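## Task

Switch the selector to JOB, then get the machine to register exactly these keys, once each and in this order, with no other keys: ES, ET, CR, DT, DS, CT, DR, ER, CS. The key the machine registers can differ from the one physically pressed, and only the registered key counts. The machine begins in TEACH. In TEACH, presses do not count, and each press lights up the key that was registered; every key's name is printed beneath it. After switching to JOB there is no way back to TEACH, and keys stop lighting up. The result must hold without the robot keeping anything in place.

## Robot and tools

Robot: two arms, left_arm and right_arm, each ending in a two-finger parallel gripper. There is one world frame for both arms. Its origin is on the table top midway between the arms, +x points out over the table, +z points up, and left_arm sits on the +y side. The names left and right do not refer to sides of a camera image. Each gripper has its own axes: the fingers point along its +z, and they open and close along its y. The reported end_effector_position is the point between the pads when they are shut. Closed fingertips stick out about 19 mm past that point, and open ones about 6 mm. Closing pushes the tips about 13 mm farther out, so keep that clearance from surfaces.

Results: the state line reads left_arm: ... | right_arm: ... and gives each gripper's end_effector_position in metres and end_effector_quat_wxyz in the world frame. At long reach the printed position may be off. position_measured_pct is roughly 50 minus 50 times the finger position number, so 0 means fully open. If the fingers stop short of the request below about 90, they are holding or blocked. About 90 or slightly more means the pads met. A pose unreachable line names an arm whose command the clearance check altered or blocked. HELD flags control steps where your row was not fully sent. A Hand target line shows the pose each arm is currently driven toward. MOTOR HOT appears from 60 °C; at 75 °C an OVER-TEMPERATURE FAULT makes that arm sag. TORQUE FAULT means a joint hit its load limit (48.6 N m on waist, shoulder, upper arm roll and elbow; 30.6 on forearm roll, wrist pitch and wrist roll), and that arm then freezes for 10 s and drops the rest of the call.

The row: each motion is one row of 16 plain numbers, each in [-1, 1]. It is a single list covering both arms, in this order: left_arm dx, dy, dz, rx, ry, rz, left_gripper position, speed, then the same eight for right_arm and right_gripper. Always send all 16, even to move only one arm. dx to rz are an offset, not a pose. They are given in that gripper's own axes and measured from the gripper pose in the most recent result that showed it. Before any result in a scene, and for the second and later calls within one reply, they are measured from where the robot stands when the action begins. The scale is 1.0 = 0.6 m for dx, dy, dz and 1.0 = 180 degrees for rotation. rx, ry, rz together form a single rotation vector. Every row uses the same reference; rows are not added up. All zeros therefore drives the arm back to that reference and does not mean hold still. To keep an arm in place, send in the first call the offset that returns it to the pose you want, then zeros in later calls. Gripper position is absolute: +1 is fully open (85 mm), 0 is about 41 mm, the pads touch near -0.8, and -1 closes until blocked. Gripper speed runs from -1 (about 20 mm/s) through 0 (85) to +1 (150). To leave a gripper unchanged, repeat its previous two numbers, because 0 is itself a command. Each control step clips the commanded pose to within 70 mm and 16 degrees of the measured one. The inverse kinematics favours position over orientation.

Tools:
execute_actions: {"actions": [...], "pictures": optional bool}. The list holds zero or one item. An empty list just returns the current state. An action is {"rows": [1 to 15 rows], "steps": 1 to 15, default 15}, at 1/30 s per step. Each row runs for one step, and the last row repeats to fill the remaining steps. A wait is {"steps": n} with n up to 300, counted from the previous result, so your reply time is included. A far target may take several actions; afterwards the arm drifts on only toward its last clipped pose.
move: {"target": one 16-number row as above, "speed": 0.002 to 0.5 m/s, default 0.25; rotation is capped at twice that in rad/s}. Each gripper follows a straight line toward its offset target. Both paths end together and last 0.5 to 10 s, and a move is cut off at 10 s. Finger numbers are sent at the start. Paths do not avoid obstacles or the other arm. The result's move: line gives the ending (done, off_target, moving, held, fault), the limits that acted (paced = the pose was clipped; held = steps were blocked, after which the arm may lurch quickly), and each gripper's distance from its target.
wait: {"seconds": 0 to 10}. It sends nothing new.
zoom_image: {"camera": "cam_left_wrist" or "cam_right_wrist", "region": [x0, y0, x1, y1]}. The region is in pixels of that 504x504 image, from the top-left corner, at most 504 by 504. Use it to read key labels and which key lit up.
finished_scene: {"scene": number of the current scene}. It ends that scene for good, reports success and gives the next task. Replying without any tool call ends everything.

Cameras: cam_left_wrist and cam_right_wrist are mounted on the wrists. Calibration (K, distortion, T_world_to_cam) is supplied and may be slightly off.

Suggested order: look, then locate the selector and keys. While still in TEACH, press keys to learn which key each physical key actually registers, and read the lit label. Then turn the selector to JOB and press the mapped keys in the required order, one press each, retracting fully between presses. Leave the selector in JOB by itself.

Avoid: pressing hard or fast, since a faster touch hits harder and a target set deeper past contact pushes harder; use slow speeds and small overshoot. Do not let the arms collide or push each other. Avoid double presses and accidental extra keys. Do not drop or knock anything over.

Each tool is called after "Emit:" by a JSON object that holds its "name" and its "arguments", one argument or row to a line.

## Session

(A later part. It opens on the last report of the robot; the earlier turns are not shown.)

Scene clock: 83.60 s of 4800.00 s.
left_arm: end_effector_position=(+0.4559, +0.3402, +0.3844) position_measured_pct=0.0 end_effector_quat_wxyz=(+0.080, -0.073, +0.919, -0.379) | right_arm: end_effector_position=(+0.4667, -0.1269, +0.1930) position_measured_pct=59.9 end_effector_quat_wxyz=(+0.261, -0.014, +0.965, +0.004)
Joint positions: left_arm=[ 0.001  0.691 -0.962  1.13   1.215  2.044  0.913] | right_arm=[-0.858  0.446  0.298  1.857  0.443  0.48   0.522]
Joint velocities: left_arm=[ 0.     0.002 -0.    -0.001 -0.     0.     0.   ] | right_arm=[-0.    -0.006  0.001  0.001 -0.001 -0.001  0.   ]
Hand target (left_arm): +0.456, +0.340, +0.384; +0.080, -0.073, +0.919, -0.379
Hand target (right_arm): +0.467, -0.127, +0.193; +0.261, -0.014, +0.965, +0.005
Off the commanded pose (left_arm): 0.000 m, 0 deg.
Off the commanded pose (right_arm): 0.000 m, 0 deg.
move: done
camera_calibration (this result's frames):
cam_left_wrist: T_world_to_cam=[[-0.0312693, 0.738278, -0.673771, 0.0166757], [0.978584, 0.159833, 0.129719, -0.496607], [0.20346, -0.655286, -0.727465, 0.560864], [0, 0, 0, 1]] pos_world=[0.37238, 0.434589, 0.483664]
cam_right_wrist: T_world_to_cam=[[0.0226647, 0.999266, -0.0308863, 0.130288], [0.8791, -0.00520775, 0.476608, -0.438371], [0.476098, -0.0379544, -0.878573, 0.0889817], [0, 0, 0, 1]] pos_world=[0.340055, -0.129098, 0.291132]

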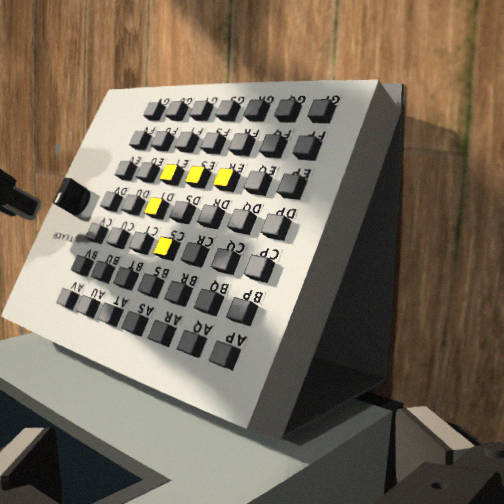

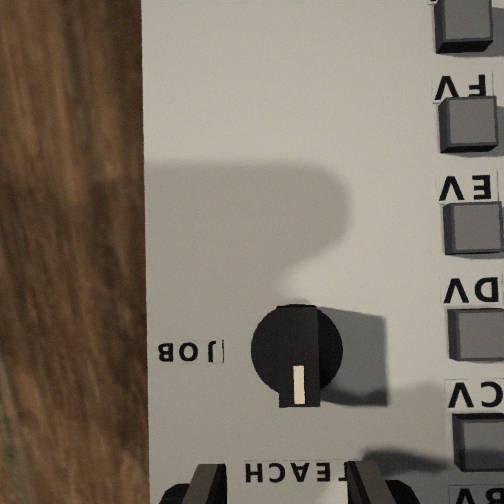

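Emit:
{"name": "move", "arguments": {
  "target": [0,0,0,0,0,0,1,0,0.054,0.0075,0,0,0,0,-0.2,0],
  "speed": 0.1
}}

Emit:
{"name": "move", "arguments": {
  "target": [0,0,0,0,0,0,1,0,0,0,0.062,0,0,0,-0.2,0],
  "speed": 0.04
}}

Emit:
{"name": "move", "arguments": {
  "target": [0,0,0,0,0,0,1,0,0,0,0,0,0,0.53,-0.5,0],
  "speed": 0.3
}}

Emit:
{"name": "move", "arguments": {
  "target": [0,0,0,0,0,0,1,0,0,0,-0.062,0,0,0,-0.2,1],
  "speed": 0.06
}}

Emit:
{"name": "move", "arguments": {
  "target": [0,0,0,0,0,0,1,0,0.06,0.06,0,0,0,-0.53,-1,0],
  "speed": 0.5
}}

Scene clock: 92.83 s of 4800.00 s.
left_arm: end_effector_position=(+0.4559, +0.3402, +0.3844) position_measured_pct=0.0 end_effector_quat_wxyz=(+0.080, -0.073, +0.919, -0.379) | right_arm: end_effector_position=(+0.4389, -0.1238, +0.1767) position_measured_pct=59.9 end_effector_quat_wxyz=(+0.261, -0.014, +0.965, +0.004)
Joint positions: left_arm=[ 0.001  0.691 -0.962  1.13   1.215  2.044  0.913] | right_arm=[-0.956  0.445  0.354  1.941  0.493  0.427  0.412]
Joint velocities: left_arm=[ 0.001 -0.001  0.     0.     0.    -0.001 -0.001] | right_arm=[-0.011 -0.001 -0.004  0.002  0.005  0.001 -0.005]
Hand target (left_arm): +0.456, +0.340, +0.384; +0.080, -0.073, +0.919, -0.379
Hand target (right_arm): +0.439, -0.123, +0.177; +0.261, -0.014, +0.965, +0.004
Off the commanded pose (left_arm): 0.000 m, 0 deg.
Off the commanded pose (right_arm): 0.001 m, 0 deg.
After step 90, 5.50 s passed at rest.
move: done
camera_calibration (this result's frames):
cam_left_wrist: T_world_to_cam=[[-0.0312703, 0.738278, -0.673771, 0.0166749], [0.978584, 0.159833, 0.129718, -0.496607], [0.203459, -0.655285, -0.727465, 0.560864], [0, 0, 0, 1]] pos_world=[0.372381, 0.434589, 0.483663]
cam_right_wrist: T_world_to_cam=[[0.0240892, 0.999232, -0.0309147, 0.126695], [0.879193, -0.00645556, 0.476423, -0.406305], [0.475857, -0.0386566, -0.878673, 0.0879897], [0, 0, 0, 1]] pos_world=[0.312298, -0.125819, 0.274804]

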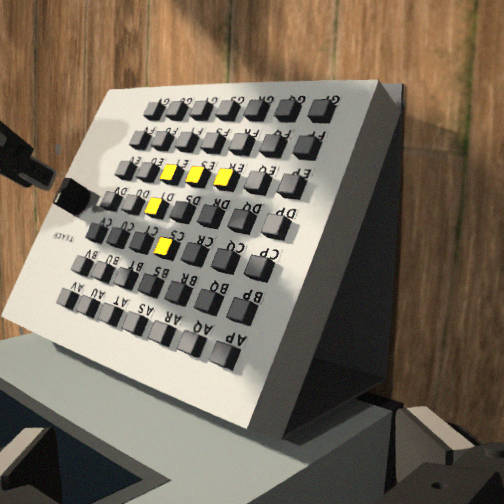

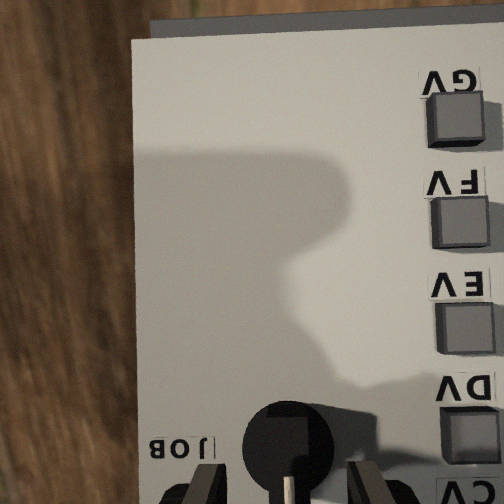

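Scene clock: 94.03 s of 4800.00 s.
left_arm: end_effector_position=(+0.4559, +0.3402, +0.3844) position_measured_pct=0.0 end_effector_quat_wxyz=(+0.080, -0.073, +0.919, -0.379) | right_arm: end_effector_position=(+0.4577, -0.1233, +0.1447) position_measured_pct=59.9 end_effector_quat_wxyz=(+0.261, -0.014, +0.965, +0.004)
Joint positions: left_arm=[ 0.001  0.691 -0.962  1.13   1.215  2.044  0.913] | right_arm=[-0.92   0.534  0.36   1.932  0.5    0.336  0.404]
Joint velocities: left_arm=[-0.     0.001  0.     0.     0.     0.001  0.   ] | right_arm=[ 0.002  0.004  0.001 -0.001 -0.     0.001  0.001]
Hand target (left_arm): +0.456, +0.340, +0.384; +0.080, -0.073, +0.919, -0.379
Hand target (right_arm): +0.458, -0.123, +0.144; +0.261, -0.014, +0.965, +0.004
Off the commanded pose (left_arm): 0.000 m, 0 deg.
Off the commanded pose (right_arm): 0.000 m, 0 deg.
move: done
camera_calibration (this result's frames):
cam_left_wrist: T_world_to_cam=[[-0.0312712, 0.738279, -0.67377, 0.0166738], [0.978584, 0.159833, 0.129718, -0.496608], [0.203459, -0.655284, -0.727466, 0.560863], [0, 0, 0, 1]] pos_world=[0.372381, 0.434589, 0.483662]
cam_right_wrist: T_world_to_cam=[[0.0239985, 0.999243, -0.0306091, 0.124711], [0.879013, -0.00650694, 0.476753, -0.407494], [0.476193, -0.0383472, -0.878504, 0.0508185], [0, 0, 0, 1]] pos_world=[0.331, -0.12532, 0.242736]

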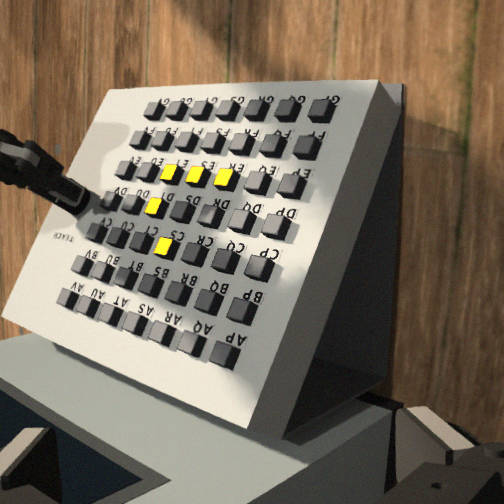

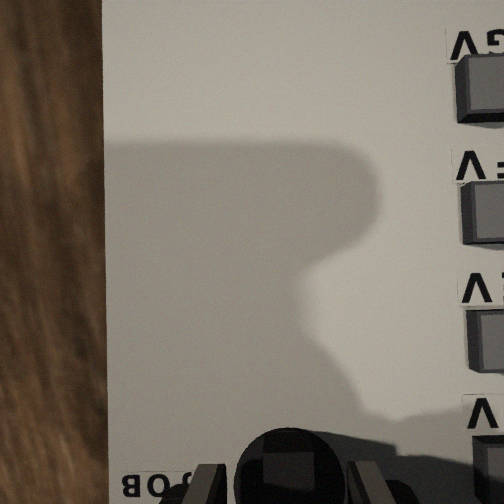

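Scene clock: 97.17 s of 4800.00 s.
left_arm: end_effector_position=(+0.4559, +0.3402, +0.3844) position_measured_pct=0.0 end_effector_quat_wxyz=(+0.080, -0.073, +0.919, -0.379) | right_arm: end_effector_position=(+0.4578, -0.1235, +0.1446) position_measured_pct=75.0 end_effector_quat_wxyz=(+0.173, +0.705, +0.660, +0.196)
Joint positions: left_arm=[ 0.001  0.691 -0.962  1.13   1.215  2.044  0.913] | right_arm=[-1.146  0.611  0.706  1.94  -0.182  0.292 -0.629]
Joint velocities: left_arm=[-0. -0.  0. -0.  0. -0.  0.] | right_arm=[-0.003  0.002  0.001  0.001  0.001  0.    -0.001]
Hand target (left_arm): +0.456, +0.340, +0.384; +0.080, -0.073, +0.919, -0.379
Hand target (right_arm): +0.458, -0.123, +0.145; +0.173, +0.705, +0.660, +0.196
Off the commanded pose (left_arm): 0.000 m, 0 deg.
Off the commanded pose (right_arm): 0.000 m, 0 deg.
move: done
camera_calibration (this result's frames):
cam_left_wrist: T_world_to_cam=[[-0.0312719, 0.738279, -0.67377, 0.0166727], [0.978584, 0.159833, 0.129717, -0.496608], [0.203458, -0.655284, -0.727467, 0.560862], [0, 0, 0, 1]] pos_world=[0.372382, 0.434589, 0.483661]
cam_right_wrist: T_world_to_cam=[[0.886324, -0.0979931, 0.452578, -0.475237], [-0.0639913, -0.993895, -0.08988, -0.015865], [0.458623, 0.0507017, -0.887183, 0.0710082], [0, 0, 0, 1]] pos_world=[0.387633, -0.0659384, 0.276654]

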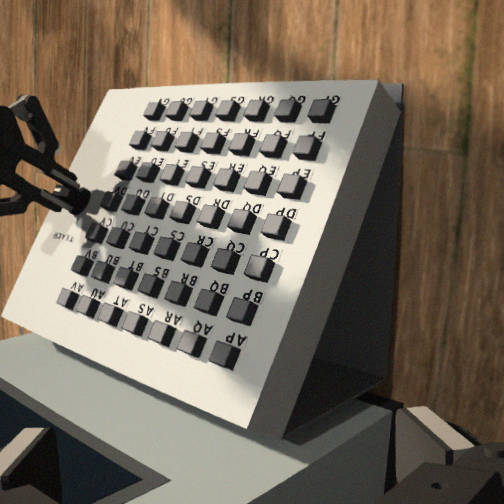

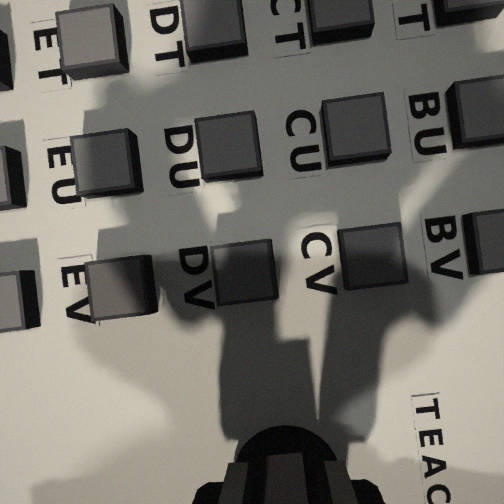

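Scene clock: 98.10 s of 4800.00 s.
left_arm: end_effector_position=(+0.4559, +0.3402, +0.3844) position_measured_pct=0.0 end_effector_quat_wxyz=(+0.080, -0.073, +0.919, -0.379) | right_arm: end_effector_position=(+0.4393, -0.1243, +0.1767) position_measured_pct=59.9 end_effector_quat_wxyz=(+0.173, +0.705, +0.660, +0.196)
Joint positions: left_arm=[ 0.001  0.691 -0.962  1.13   1.215  2.044  0.913] | right_arm=[-1.253  0.541  0.8    1.95  -0.142  0.371 -0.665]
Joint velocities: left_arm=[-0.    -0.     0.     0.     0.    -0.001  0.   ] | right_arm=[-0.008 -0.003 -0.002  0.002  0.001 -0.001 -0.002]
Hand target (left_arm): +0.456, +0.340, +0.384; +0.080, -0.073, +0.919, -0.379
Hand target (right_arm): +0.439, -0.124, +0.177; +0.173, +0.705, +0.660, +0.196
Off the commanded pose (left_arm): 0.000 m, 0 deg.
Off the commanded pose (right_arm): 0.000 m, 0 deg.
move: done
camera_calibration (this result's frames):
cam_left_wrist: T_world_to_cam=[[-0.0312726, 0.73828, -0.673769, 0.0166716], [0.978584, 0.159833, 0.129716, -0.496609], [0.203457, -0.655283, -0.727468, 0.560862], [0, 0, 0, 1]] pos_world=[0.372383, 0.434589, 0.48366]
cam_right_wrist: T_world_to_cam=[[0.886335, -0.0984343, 0.452461, -0.473478], [-0.0646295, -0.993877, -0.089617, -0.0147053], [0.458512, 0.0501884, -0.88727, 0.108019], [0, 0, 0, 1]] pos_world=[0.369181, -0.066643, 0.308755]

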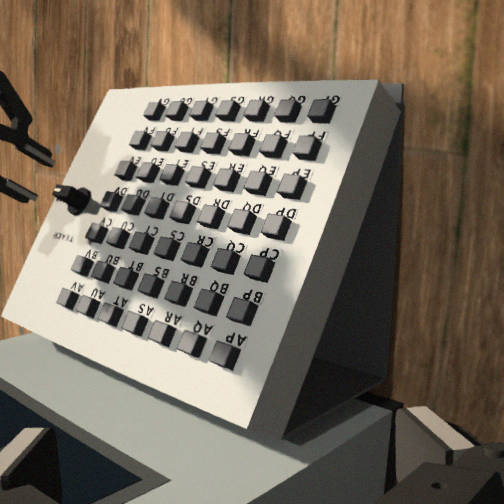

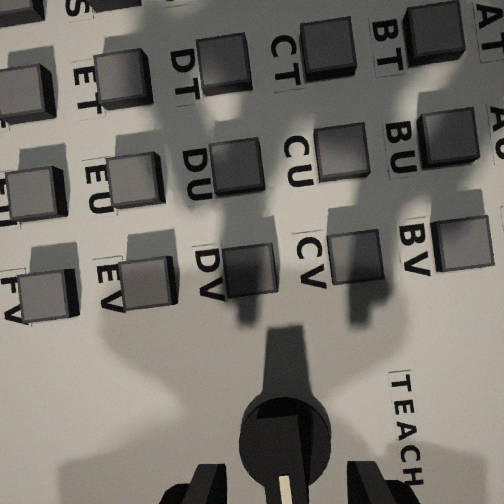

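Scene clock: 100.23 s of 4800.00 s.
left_arm: end_effector_position=(+0.4559, +0.3402, +0.3844) position_measured_pct=0.0 end_effector_quat_wxyz=(+0.080, -0.073, +0.919, -0.379) | right_arm: end_effector_position=(+0.4716, -0.0902, +0.1963) position_measured_pct=91.7 end_effector_quat_wxyz=(+0.260, -0.014, +0.965, +0.004)
Joint positions: left_arm=[ 0.001  0.691 -0.962  1.13   1.215  2.044  0.913] | right_arm=[-0.925  0.498  0.332  1.759  0.375  0.539  0.542]
Joint velocities: left_arm=[ 0.001 -0.001 -0.     0.     0.    -0.    -0.   ] | right_arm=[ 0.011 -0.     0.005 -0.    -0.004  0.001  0.004]
Hand target (left_arm): +0.456, +0.340, +0.384; +0.080, -0.073, +0.919, -0.379
Hand target (right_arm): +0.472, -0.091, +0.196; +0.260, -0.013, +0.965, +0.004
Off the commanded pose (left_arm): 0.000 m, 0 deg.
Off the commanded pose (right_arm): 0.001 m, 0 deg.
move: done
camera_calibration (this result's frames):
cam_left_wrist: T_world_to_cam=[[-0.0312734, 0.738281, -0.673768, 0.0166704], [0.978584, 0.159833, 0.129715, -0.496609], [0.203457, -0.655282, -0.727468, 0.560861], [0, 0, 0, 1]] pos_world=[0.372384, 0.434589, 0.483659]
cam_right_wrist: T_world_to_cam=[[0.0234266, 0.999246, -0.0309607, 0.0933027], [0.879386, -0.00586588, 0.476072, -0.444081], [0.475532, -0.0383792, -0.878861, 0.0911791], [0, 0, 0, 1]] pos_world=[0.344975, -0.0923379, 0.294437]

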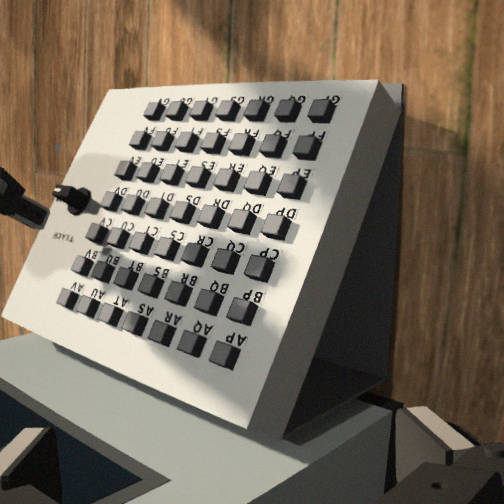

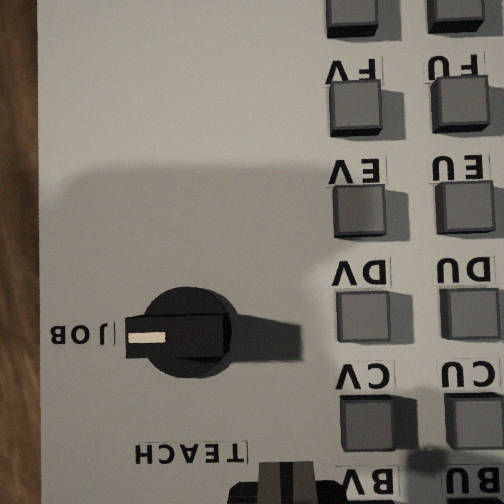

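Emit:
{"name": "move", "arguments": {
  "target": [0,0,0,0,0,0,1,0,0.0725,0.1557,0.053,0,0,0,-1,0],
  "speed": 0.12
}}

Emit:
{"name": "move", "arguments": {
  "target": [0,0,0,0,0,0,1,0,0,0,0.023,0,0,0,-1,0],
  "speed": 0.02
}}

Emit:
{"name": "execute_actions", "arguments": {
  "actions": [
    {"rows":[[0,0,0,0,0,0,1,0,0,0,-0.02,0,0,0,-1,0]],"steps":8}
  ],
  "pictures": false
}}

Emit:
{"name": "move", "arguments": {
  "target": [0,0,0,0,0,0,1,0,0,-0.0585,0,0,0,0,-1,0],
  "speed": 0.1
}}

Emit:
{"name": "move", "arguments": {
  "target": [0,0,0,0,0,0,1,0,0,0,0.023,0,0,0,-1,0],
  "speed": 0.02
}}

Emit:
{"name": "execute_actions", "arguments": {
  "actions": [
    {"rows":[[0,0,0,0,0,0,1,0,0,0,-0.02,0,0,0,-1,0]],"steps":8}
  ],
  "pictures": false
}}

Emit:
{"name": "move", "arguments": {
  "target": [0,0,0,0,0,0,1,0,-0.114,0.113,-0.003,0.001,0,0,-1,0],
  "speed": 0.1
}}

Emit:
{"name": "move", "arguments": {
  "target": [0,0,0,0,0,0,1,0,0,0,0.023,0,0,0,-1,0],
  "speed": 0.02
}}

Emit:
{"name": "execute_actions", "arguments": {
  "actions": [
    {"rows":[[0,0,0,0,0,0,1,0,0,0,-0.02,0,0,0,-1,0]],"steps":8}
  ],
  "pictures": false
}}

Emit:
{"name": "move", "arguments": {
  "target": [0,0,0,0,0,0,1,0,0.0575,-0.116,0.0015,0,0,0,-1,0],
  "speed": 0.1
}}

Scene clock: 121.43 s of 4800.00 s.
left_arm: end_effector_position=(+0.4559, +0.3402, +0.3844) position_measured_pct=0.0 end_effector_quat_wxyz=(+0.080, -0.073, +0.919, -0.379) | right_arm: end_effector_position=(+0.4472, +0.0024, +0.1468) position_measured_pct=91.7 end_effector_quat_wxyz=(+0.260, -0.014, +0.965, +0.005)
Joint positions: left_arm=[ 0.001  0.691 -0.962  1.13   1.215  2.044  0.913] | right_arm=[-1.079  0.678  0.35   1.631  0.369  0.561  0.369]
Joint velocities: left_arm=[-0.     0.    -0.     0.    -0.    -0.002 -0.001] | right_arm=[-0.003  0.006 -0.001 -0.002  0.001  0.001 -0.001]
Hand target (left_arm): +0.456, +0.340, +0.384; +0.080, -0.073, +0.919, -0.379
Hand target (right_arm): +0.447, +0.003, +0.146; +0.260, -0.014, +0.966, +0.004
Off the commanded pose (left_arm): 0.000 m, 0 deg.
Off the commanded pose (right_arm): 0.000 m, 0 deg.
After step 90, 16.97 s passed at rest.
move: done
camera_calibration (this result's frames):
cam_left_wrist: T_world_to_cam=[[-0.0312741, 0.738281, -0.673768, 0.0166694], [0.978584, 0.159833, 0.129715, -0.49661], [0.203456, -0.655282, -0.727469, 0.56086], [0, 0, 0, 1]] pos_world=[0.372385, 0.43459, 0.483657]
cam_right_wrist: T_world_to_cam=[[0.0237047, 0.999262, -0.030232, -0.000482072], [0.879756, -0.00648743, 0.475382, -0.398551], [0.474834, -0.0378655, -0.87926, 0.0632162], [0, 0, 0, 1]] pos_world=[0.320622, 0.000289862, 0.245033]

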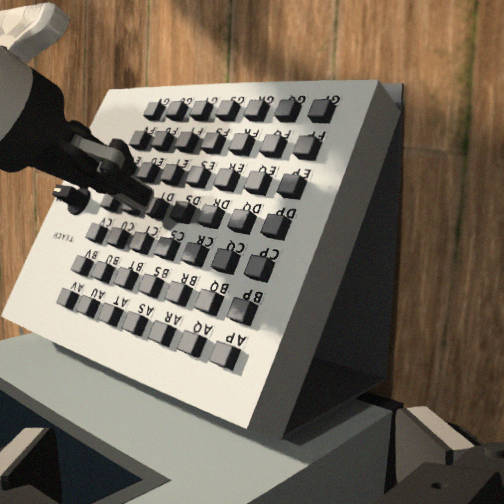

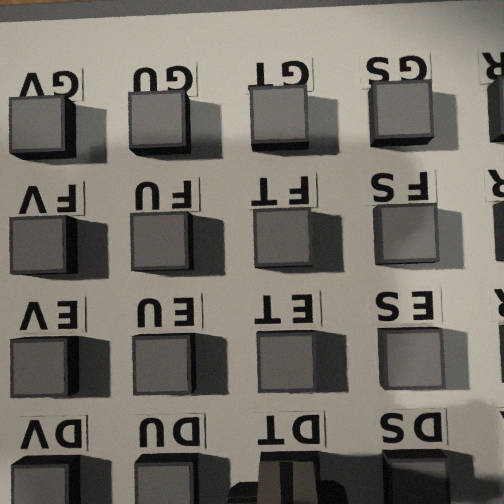

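Scene clock: 122.33 s of 4800.00 s.
left_arm: end_effector_position=(+0.4559, +0.3402, +0.3844) position_measured_pct=0.0 end_effector_quat_wxyz=(+0.080, -0.073, +0.919, -0.379) | right_arm: end_effector_position=(+0.4534, +0.0034, +0.1372) position_measured_pct=91.7 end_effector_quat_wxyz=(+0.260, -0.014, +0.965, +0.006)
Joint positions: left_arm=[ 0.001  0.691 -0.962  1.13   1.215  2.044  0.913] | right_arm=[-1.066  0.7    0.347  1.626  0.368  0.538  0.369]
Joint velocities: left_arm=[ 0.     0.    -0.    -0.001  0.     0.001 -0.   ] | right_arm=[ 0.    -0.    -0.    -0.002  0.    -0.    -0.001]
Hand target (left_arm): +0.456, +0.340, +0.384; +0.080, -0.073, +0.919, -0.379
Hand target (right_arm): +0.454, +0.003, +0.135; +0.260, -0.014, +0.965, +0.005
Off the commanded pose (left_arm): 0.000 m, 0 deg.
Off the commanded pose (right_arm): 0.003 m, 0 deg.
move: done
camera_calibration (this result's frames):
cam_left_wrist: T_world_to_cam=[[-0.0312747, 0.738282, -0.673767, 0.0166683], [0.978584, 0.159833, 0.129714, -0.496611], [0.203456, -0.655281, -0.72747, 0.560859], [0, 0, 0, 1]] pos_world=[0.372386, 0.43459, 0.483656]
cam_right_wrist: T_world_to_cam=[[0.0229967, 0.999362, -0.0273397, -0.00202253], [0.879311, -0.00720682, 0.476194, -0.399397], [0.475693, -0.034991, -0.878915, 0.0514467], [0, 0, 0, 1]] pos_world=[0.326767, 0.000943029, 0.235352]

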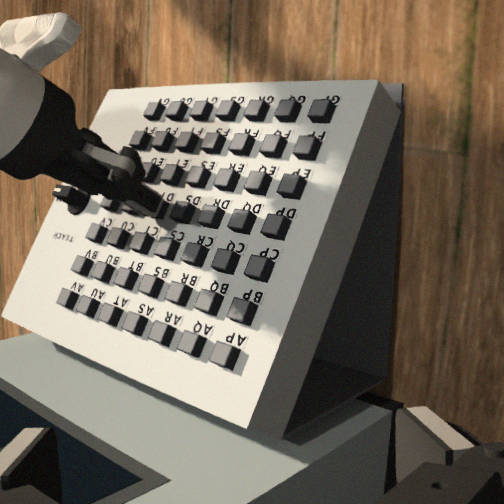

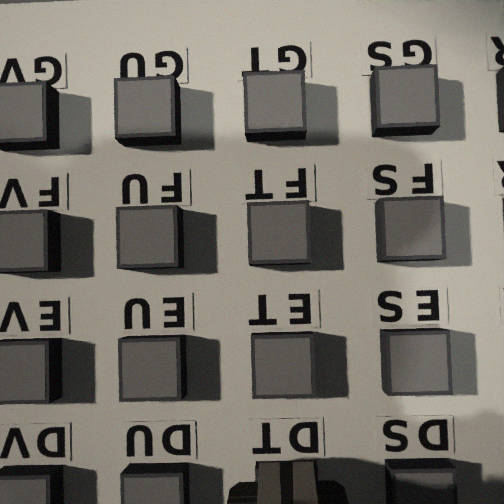

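Scene clock: 122.60 s of 4800.00 s.
left_arm: end_effector_position=(+0.4559, +0.3402, +0.3844) position_measured_pct=0.0 end_effector_quat_wxyz=(+0.080, -0.073, +0.919, -0.379) | right_arm: end_effector_position=(+0.4476, +0.0031, +0.1474) position_measured_pct=91.7 end_effector_quat_wxyz=(+0.260, -0.014, +0.965, +0.006)
Joint positions: left_arm=[ 0.001  0.691 -0.962  1.13   1.215  2.044  0.913] | right_arm=[-1.078  0.677  0.349  1.631  0.369  0.559  0.369]
Joint velocities: left_arm=[-0.     0.001  0.    -0.     0.     0.002 -0.   ] | right_arm=[-0.003 -0.003  0.     0.006  0.001  0.004 -0.002]
Hand target (left_arm): +0.456, +0.340, +0.384; +0.080, -0.073, +0.919, -0.379
Hand target (right_arm): +0.447, +0.003, +0.148; +0.260, -0.014, +0.965, +0.006
Off the commanded pose (left_arm): 0.000 m, 0 deg.
Off the commanded pose (right_arm): 0.000 m, 0 deg.
Steps of this call (steps 1 to 8: all 8 steps of this action). Readings (end_effector_position | what the end effector reports):
1: left_arm (+0.4559, +0.3402, +0.3844) | right_arm (+0.4530, +0.0036, +0.1378) | left_arm position_measured_pct=0.0 | right_arm position_measured_pct=91.7
2: left_arm (+0.4559, +0.3402, +0.3844) | right_arm (+0.4516, +0.0037, +0.1402) | left_arm position_measured_pct=0.0 | right_arm position_measured_pct=91.7
4: left_arm (+0.4559, +0.3402, +0.3844) | right_arm (+0.4483, +0.0043, +0.1469) | left_arm position_measured_pct=0.0 | right_arm position_measured_pct=91.7
8: the state above

Scene clock: 123.60 s of 4800.00 s.
left_arm: end_effector_position=(+0.4560, +0.3402, +0.3844) position_measured_pct=0.0 end_effector_quat_wxyz=(+0.080, -0.073, +0.919, -0.379) | right_arm: end_effector_position=(+0.4484, -0.0318, +0.1474) position_measured_pct=91.7 end_effector_quat_wxyz=(+0.261, -0.014, +0.965, +0.006)
Joint positions: left_arm=[ 0.001  0.691 -0.962  1.13   1.215  2.044  0.913] | right_arm=[-1.055  0.631  0.365  1.729  0.39   0.492  0.382]
Joint velocities: left_arm=[-0.     0.001  0.     0.001  0.    -0.001  0.   ] | right_arm=[ 0.001 -0.003  0.     0.    -0.    -0.001 -0.   ]
Hand target (left_arm): +0.456, +0.340, +0.384; +0.080, -0.073, +0.919, -0.379
Hand target (right_arm): +0.448, -0.032, +0.148; +0.261, -0.014, +0.965, +0.006
Off the commanded pose (left_arm): 0.000 m, 0 deg.
Off the commanded pose (right_arm): 0.000 m, 0 deg.
move: done
camera_calibration (this result's frames):
cam_left_wrist: T_world_to_cam=[[-0.0312765, 0.738283, -0.673766, 0.0166663], [0.978585, 0.159834, 0.129712, -0.496611], [0.203455, -0.65528, -0.727471, 0.560858], [0, 0, 0, 1]] pos_world=[0.372388, 0.43459, 0.483654]
cam_right_wrist: T_world_to_cam=[[0.02302, 0.999349, -0.0277644, 0.0336859], [0.879239, -0.00701965, 0.476328, -0.400135], [0.475824, -0.0353767, -0.878829, 0.0614361], [0, 0, 0, 1]] pos_world=[0.321806, -0.0342994, 0.245523]

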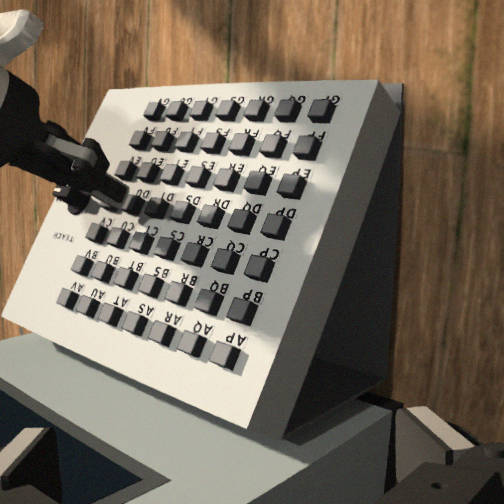

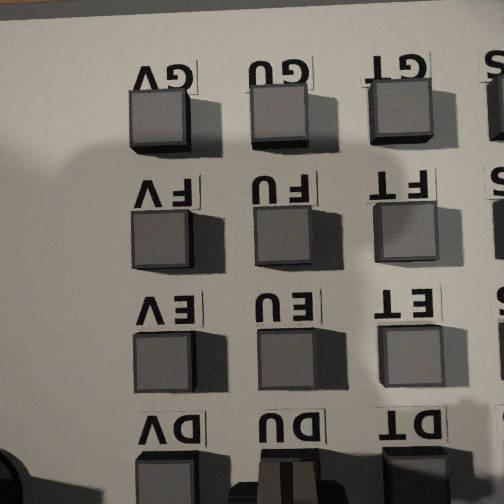

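Scene clock: 124.50 s of 4800.00 s.
left_arm: end_effector_position=(+0.4560, +0.3402, +0.3844) position_measured_pct=0.0 end_effector_quat_wxyz=(+0.080, -0.073, +0.919, -0.379) | right_arm: end_effector_position=(+0.4548, -0.0311, +0.1374) position_measured_pct=91.7 end_effector_quat_wxyz=(+0.261, -0.014, +0.965, +0.007)
Joint positions: left_arm=[ 0.001  0.691 -0.962  1.13   1.215  2.044  0.913] | right_arm=[-1.042  0.655  0.363  1.724  0.39   0.467  0.382]
Joint velocities: left_arm=[ 0.     0.002  0.    -0.    -0.    -0.001  0.001] | right_arm=[-0.    -0.    -0.001 -0.001  0.    -0.    -0.   ]
Hand target (left_arm): +0.456, +0.340, +0.384; +0.080, -0.073, +0.919, -0.379
Hand target (right_arm): +0.455, -0.032, +0.135; +0.261, -0.014, +0.965, +0.006
Off the commanded pose (left_arm): 0.000 m, 0 deg.
Off the commanded pose (right_arm): 0.002 m, 0 deg.
move: done
camera_calibration (this result's frames):
cam_left_wrist: T_world_to_cam=[[-0.0312774, 0.738283, -0.673765, 0.0166653], [0.978585, 0.159834, 0.129711, -0.496612], [0.203454, -0.65528, -0.727472, 0.560857], [0, 0, 0, 1]] pos_world=[0.372389, 0.43459, 0.483652]
cam_right_wrist: T_world_to_cam=[[0.0226823, 0.999416, -0.02556, 0.0323831], [0.878884, -0.00774824, 0.476973, -0.400914], [0.476496, -0.0332831, -0.878546, 0.049347], [0, 0, 0, 1]] pos_world=[0.328108, -0.0338282, 0.235406]

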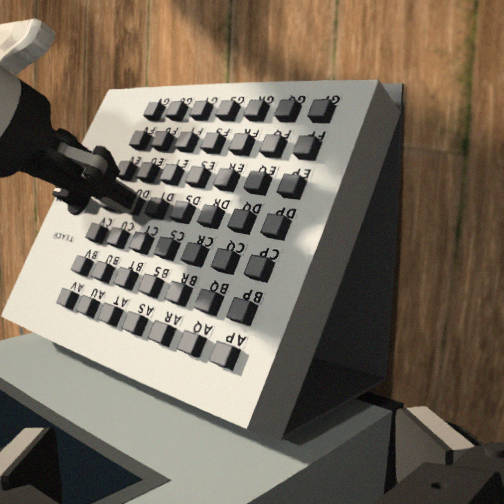

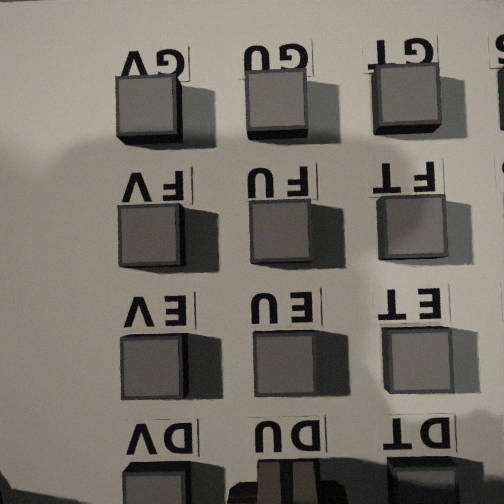

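Scene clock: 124.77 s of 4800.00 s.
left_arm: end_effector_position=(+0.4560, +0.3402, +0.3843) position_measured_pct=0.0 end_effector_quat_wxyz=(+0.080, -0.073, +0.919, -0.379) | right_arm: end_effector_position=(+0.4490, -0.0316, +0.1475) position_measured_pct=91.7 end_effector_quat_wxyz=(+0.261, -0.013, +0.965, +0.007)
Joint positions: left_arm=[ 0.001  0.691 -0.962  1.13   1.215  2.044  0.913] | right_arm=[-1.054  0.631  0.365  1.729  0.39   0.49   0.382]
Joint velocities: left_arm=[ 0.001  0.    -0.    -0.     0.     0.     0.   ] | right_arm=[-0.003 -0.004  0.     0.006  0.001  0.004 -0.001]
Hand target (left_arm): +0.456, +0.340, +0.384; +0.080, -0.073, +0.919, -0.379
Hand target (right_arm): +0.449, -0.031, +0.148; +0.261, -0.014, +0.965, +0.007
Off the commanded pose (left_arm): 0.000 m, 0 deg.
Off the commanded pose (right_arm): 0.000 m, 0 deg.
Steps of this call (steps 1 to 8: all 8 steps of this action). Readings (end_effector_position | what the end effector reports):
1: left_arm (+0.4560, +0.3402, +0.3843) | right_arm (+0.4545, -0.0310, +0.1379) | left_arm position_measured_pct=0.0 | right_arm position_measured_pct=91.7
2: left_arm (+0.4560, +0.3402, +0.3843) | right_arm (+0.4531, -0.0308, +0.1402) | left_arm position_measured_pct=0.0 | right_arm position_measured_pct=91.7
4: left_arm (+0.4560, +0.3402, +0.3843) | right_arm (+0.4498, -0.0303, +0.1469) | left_arm position_measured_pct=0.0 | right_arm position_measured_pct=91.7
8: the state above

Scene clock: 126.33 s of 4800.00 s.
left_arm: end_effector_position=(+0.4560, +0.3402, +0.3843) position_measured_pct=0.0 end_effector_quat_wxyz=(+0.080, -0.073, +0.919, -0.379) | right_arm: end_effector_position=(+0.5047, +0.0382, +0.1843) position_measured_pct=91.7 end_effector_quat_wxyz=(+0.261, -0.014, +0.965, +0.006)
Joint positions: left_arm=[ 0.001  0.691 -0.962  1.13   1.215  2.044  0.913] | right_arm=[-0.961  0.742  0.276  1.334  0.305  0.752  0.514]
Joint velocities: left_arm=[ 0.     0.     0.     0.    -0.     0.002  0.   ] | right_arm=[ 0.004  0.007  0.001 -0.003 -0.001  0.001  0.002]
Hand target (left_arm): +0.456, +0.340, +0.384; +0.080, -0.073, +0.919, -0.379
Hand target (right_arm): +0.505, +0.038, +0.184; +0.261, -0.013, +0.965, +0.006
Off the commanded pose (left_arm): 0.000 m, 0 deg.
Off the commanded pose (right_arm): 0.000 m, 0 deg.
move: done
camera_calibration (this result's frames):
cam_left_wrist: T_world_to_cam=[[-0.0312793, 0.738284, -0.673764, 0.0166633], [0.978585, 0.159834, 0.12971, -0.496613], [0.203453, -0.655278, -0.727473, 0.560856], [0, 0, 0, 1]] pos_world=[0.372391, 0.43459, 0.48365]
cam_right_wrist: T_world_to_cam=[[0.0234841, 0.999342, -0.0276452, -0.0367881], [0.878914, -0.0074608, 0.476921, -0.466585], [0.476401, -0.0354979, -0.878511, 0.0692416], [0, 0, 0, 1]] pos_world=[0.377966, 0.0357407, 0.282337]

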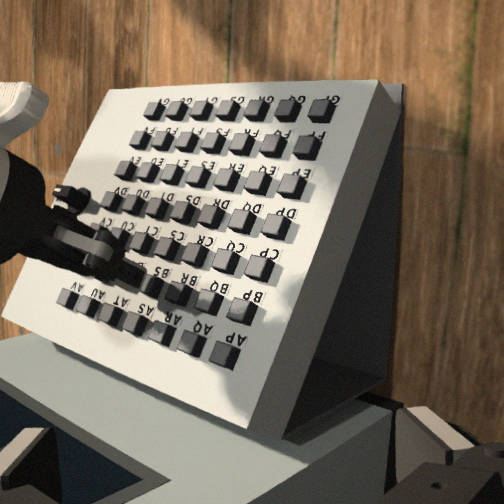

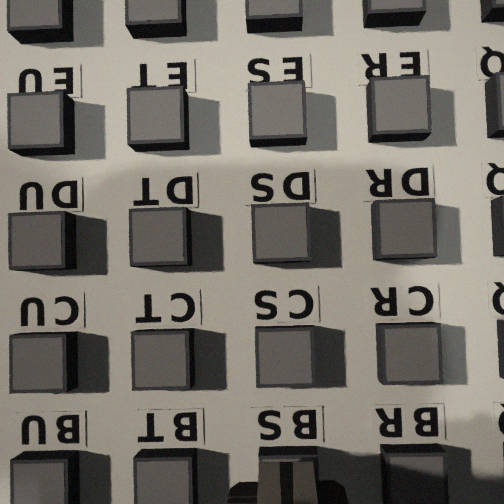

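Scene clock: 127.23 s of 4800.00 s.
left_arm: end_effector_position=(+0.4560, +0.3402, +0.3843) position_measured_pct=0.0 end_effector_quat_wxyz=(+0.080, -0.073, +0.919, -0.379) | right_arm: end_effector_position=(+0.5112, +0.0391, +0.1743) position_measured_pct=91.7 end_effector_quat_wxyz=(+0.261, -0.014, +0.965, +0.007)
Joint positions: left_arm=[ 0.001  0.691 -0.962  1.13   1.215  2.044  0.913] | right_arm=[-0.95   0.763  0.274  1.328  0.304  0.732  0.515]
Joint velocities: left_arm=[ 0.     0.    -0.    -0.    -0.    -0.001 -0.   ] | right_arm=[ 0.    -0.    -0.     0.    -0.    -0.001  0.   ]
Hand target (left_arm): +0.456, +0.340, +0.384; +0.080, -0.073, +0.919, -0.379
Hand target (right_arm): +0.512, +0.038, +0.172; +0.261, -0.013, +0.965, +0.006
Off the commanded pose (left_arm): 0.000 m, 0 deg.
Off the commanded pose (right_arm): 0.002 m, 0 deg.
move: done
camera_calibration (this result's frames):
cam_left_wrist: T_world_to_cam=[[-0.0312802, 0.738285, -0.673764, 0.0166622], [0.978585, 0.159835, 0.129709, -0.496613], [0.203453, -0.655278, -0.727474, 0.560855], [0, 0, 0, 1]] pos_world=[0.372392, 0.43459, 0.483649]
cam_right_wrist: T_world_to_cam=[[0.0228817, 0.999415, -0.0254375, -0.0381954], [0.878399, -0.00794831, 0.477863, -0.46745], [0.477381, -0.0332785, -0.878066, 0.0567459], [0, 0, 0, 1]] pos_world=[0.384392, 0.036346, 0.272232]

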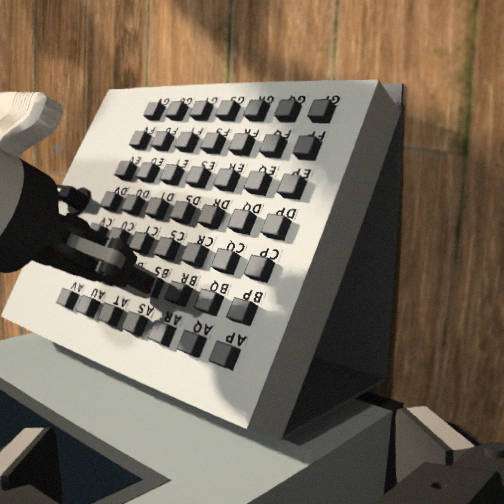

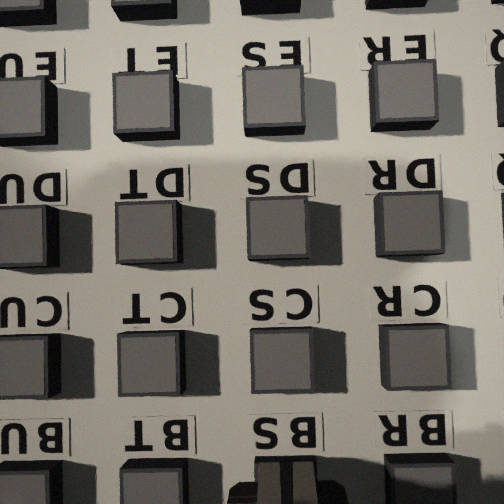

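Scene clock: 127.50 s of 4800.00 s.
left_arm: end_effector_position=(+0.4560, +0.3402, +0.3843) position_measured_pct=0.0 end_effector_quat_wxyz=(+0.080, -0.073, +0.919, -0.379) | right_arm: end_effector_position=(+0.5054, +0.0387, +0.1846) position_measured_pct=91.7 end_effector_quat_wxyz=(+0.261, -0.013, +0.965, +0.007)
Joint positions: left_arm=[ 0.001  0.691 -0.962  1.13   1.215  2.044  0.913] | right_arm=[-0.96   0.742  0.276  1.332  0.305  0.751  0.514]
Joint velocities: left_arm=[ 0.002 -0.     0.     0.001  0.    -0.002  0.   ] | right_arm=[-0.001 -0.001  0.     0.003  0.001  0.003 -0.001]
Hand target (left_arm): +0.456, +0.340, +0.384; +0.080, -0.073, +0.919, -0.379
Hand target (right_arm): +0.505, +0.039, +0.185; +0.261, -0.014, +0.965, +0.007
Off the commanded pose (left_arm): 0.000 m, 0 deg.
Off the commanded pose (right_arm): 0.000 m, 0 deg.
Steps of this call (steps 1 to 8: all 8 steps of this action). Readings (end_effector_position | what the end effector reports):
1: left_arm (+0.4560, +0.3402, +0.3843) | right_arm (+0.5108, +0.0392, +0.1750) | left_arm position_measured_pct=0.0 | right_arm position_measured_pct=91.7
2: left_arm (+0.4560, +0.3402, +0.3843) | right_arm (+0.5092, +0.0392, +0.1777) | left_arm position_measured_pct=0.0 | right_arm position_measured_pct=91.7
4: left_arm (+0.4560, +0.3402, +0.3843) | right_arm (+0.5059, +0.0397, +0.1843) | left_arm position_measured_pct=0.0 | right_arm position_measured_pct=91.7
8: the state above

Scene clock: 128.87 s of 4800.00 s.
left_arm: end_effector_position=(+0.4560, +0.3402, +0.3843) position_measured_pct=0.0 end_effector_quat_wxyz=(+0.080, -0.073, +0.919, -0.379) | right_arm: end_effector_position=(+0.4781, -0.0316, +0.1661) position_measured_pct=91.7 end_effector_quat_wxyz=(+0.262, -0.013, +0.965, +0.007)
Joint positions: left_arm=[ 0.001  0.691 -0.962  1.13   1.215  2.044  0.913] | right_arm=[-0.975  0.63   0.325  1.639  0.362  0.552  0.469]
Joint velocities: left_arm=[-0.001  0.    -0.     0.    -0.    -0.    -0.001] | right_arm=[-0.002 -0.004 -0.001  0.002 -0.    -0.001 -0.   ]
Hand target (left_arm): +0.456, +0.340, +0.384; +0.080, -0.073, +0.919, -0.379
Hand target (right_arm): +0.478, -0.031, +0.166; +0.262, -0.013, +0.965, +0.007
Off the commanded pose (left_arm): 0.000 m, 0 deg.
Off the commanded pose (right_arm): 0.000 m, 0 deg.
move: done
camera_calibration (this result's frames):
cam_left_wrist: T_world_to_cam=[[-0.0312821, 0.738286, -0.673762, 0.0166602], [0.978585, 0.159835, 0.129707, -0.496614], [0.203452, -0.655276, -0.727475, 0.560854], [0, 0, 0, 1]] pos_world=[0.372394, 0.43459, 0.483647]
cam_right_wrist: T_world_to_cam=[[0.0234299, 0.999387, -0.0260092, 0.0328076], [0.878279, -0.00814854, 0.478079, -0.434958], [0.477575, -0.0340447, -0.877931, 0.0628419], [0, 0, 0, 1]] pos_world=[0.351234, -0.0341924, 0.263969]

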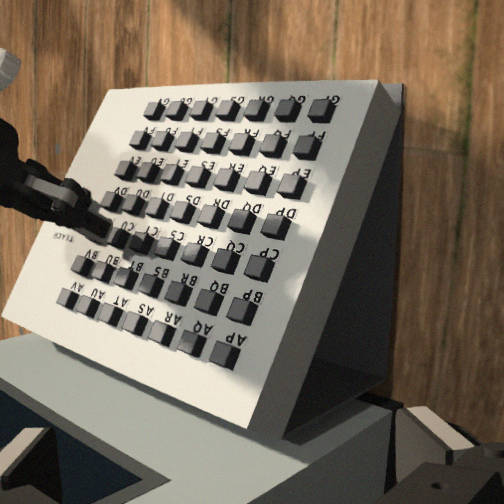

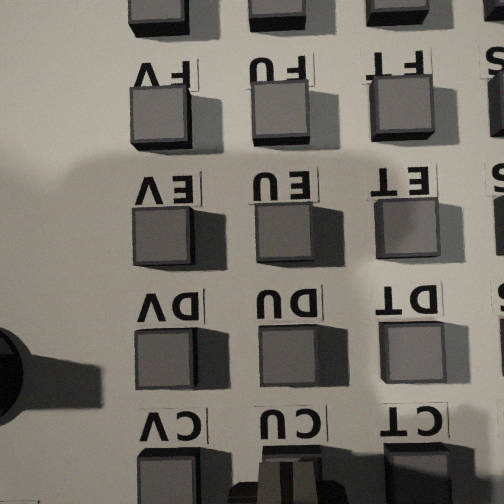

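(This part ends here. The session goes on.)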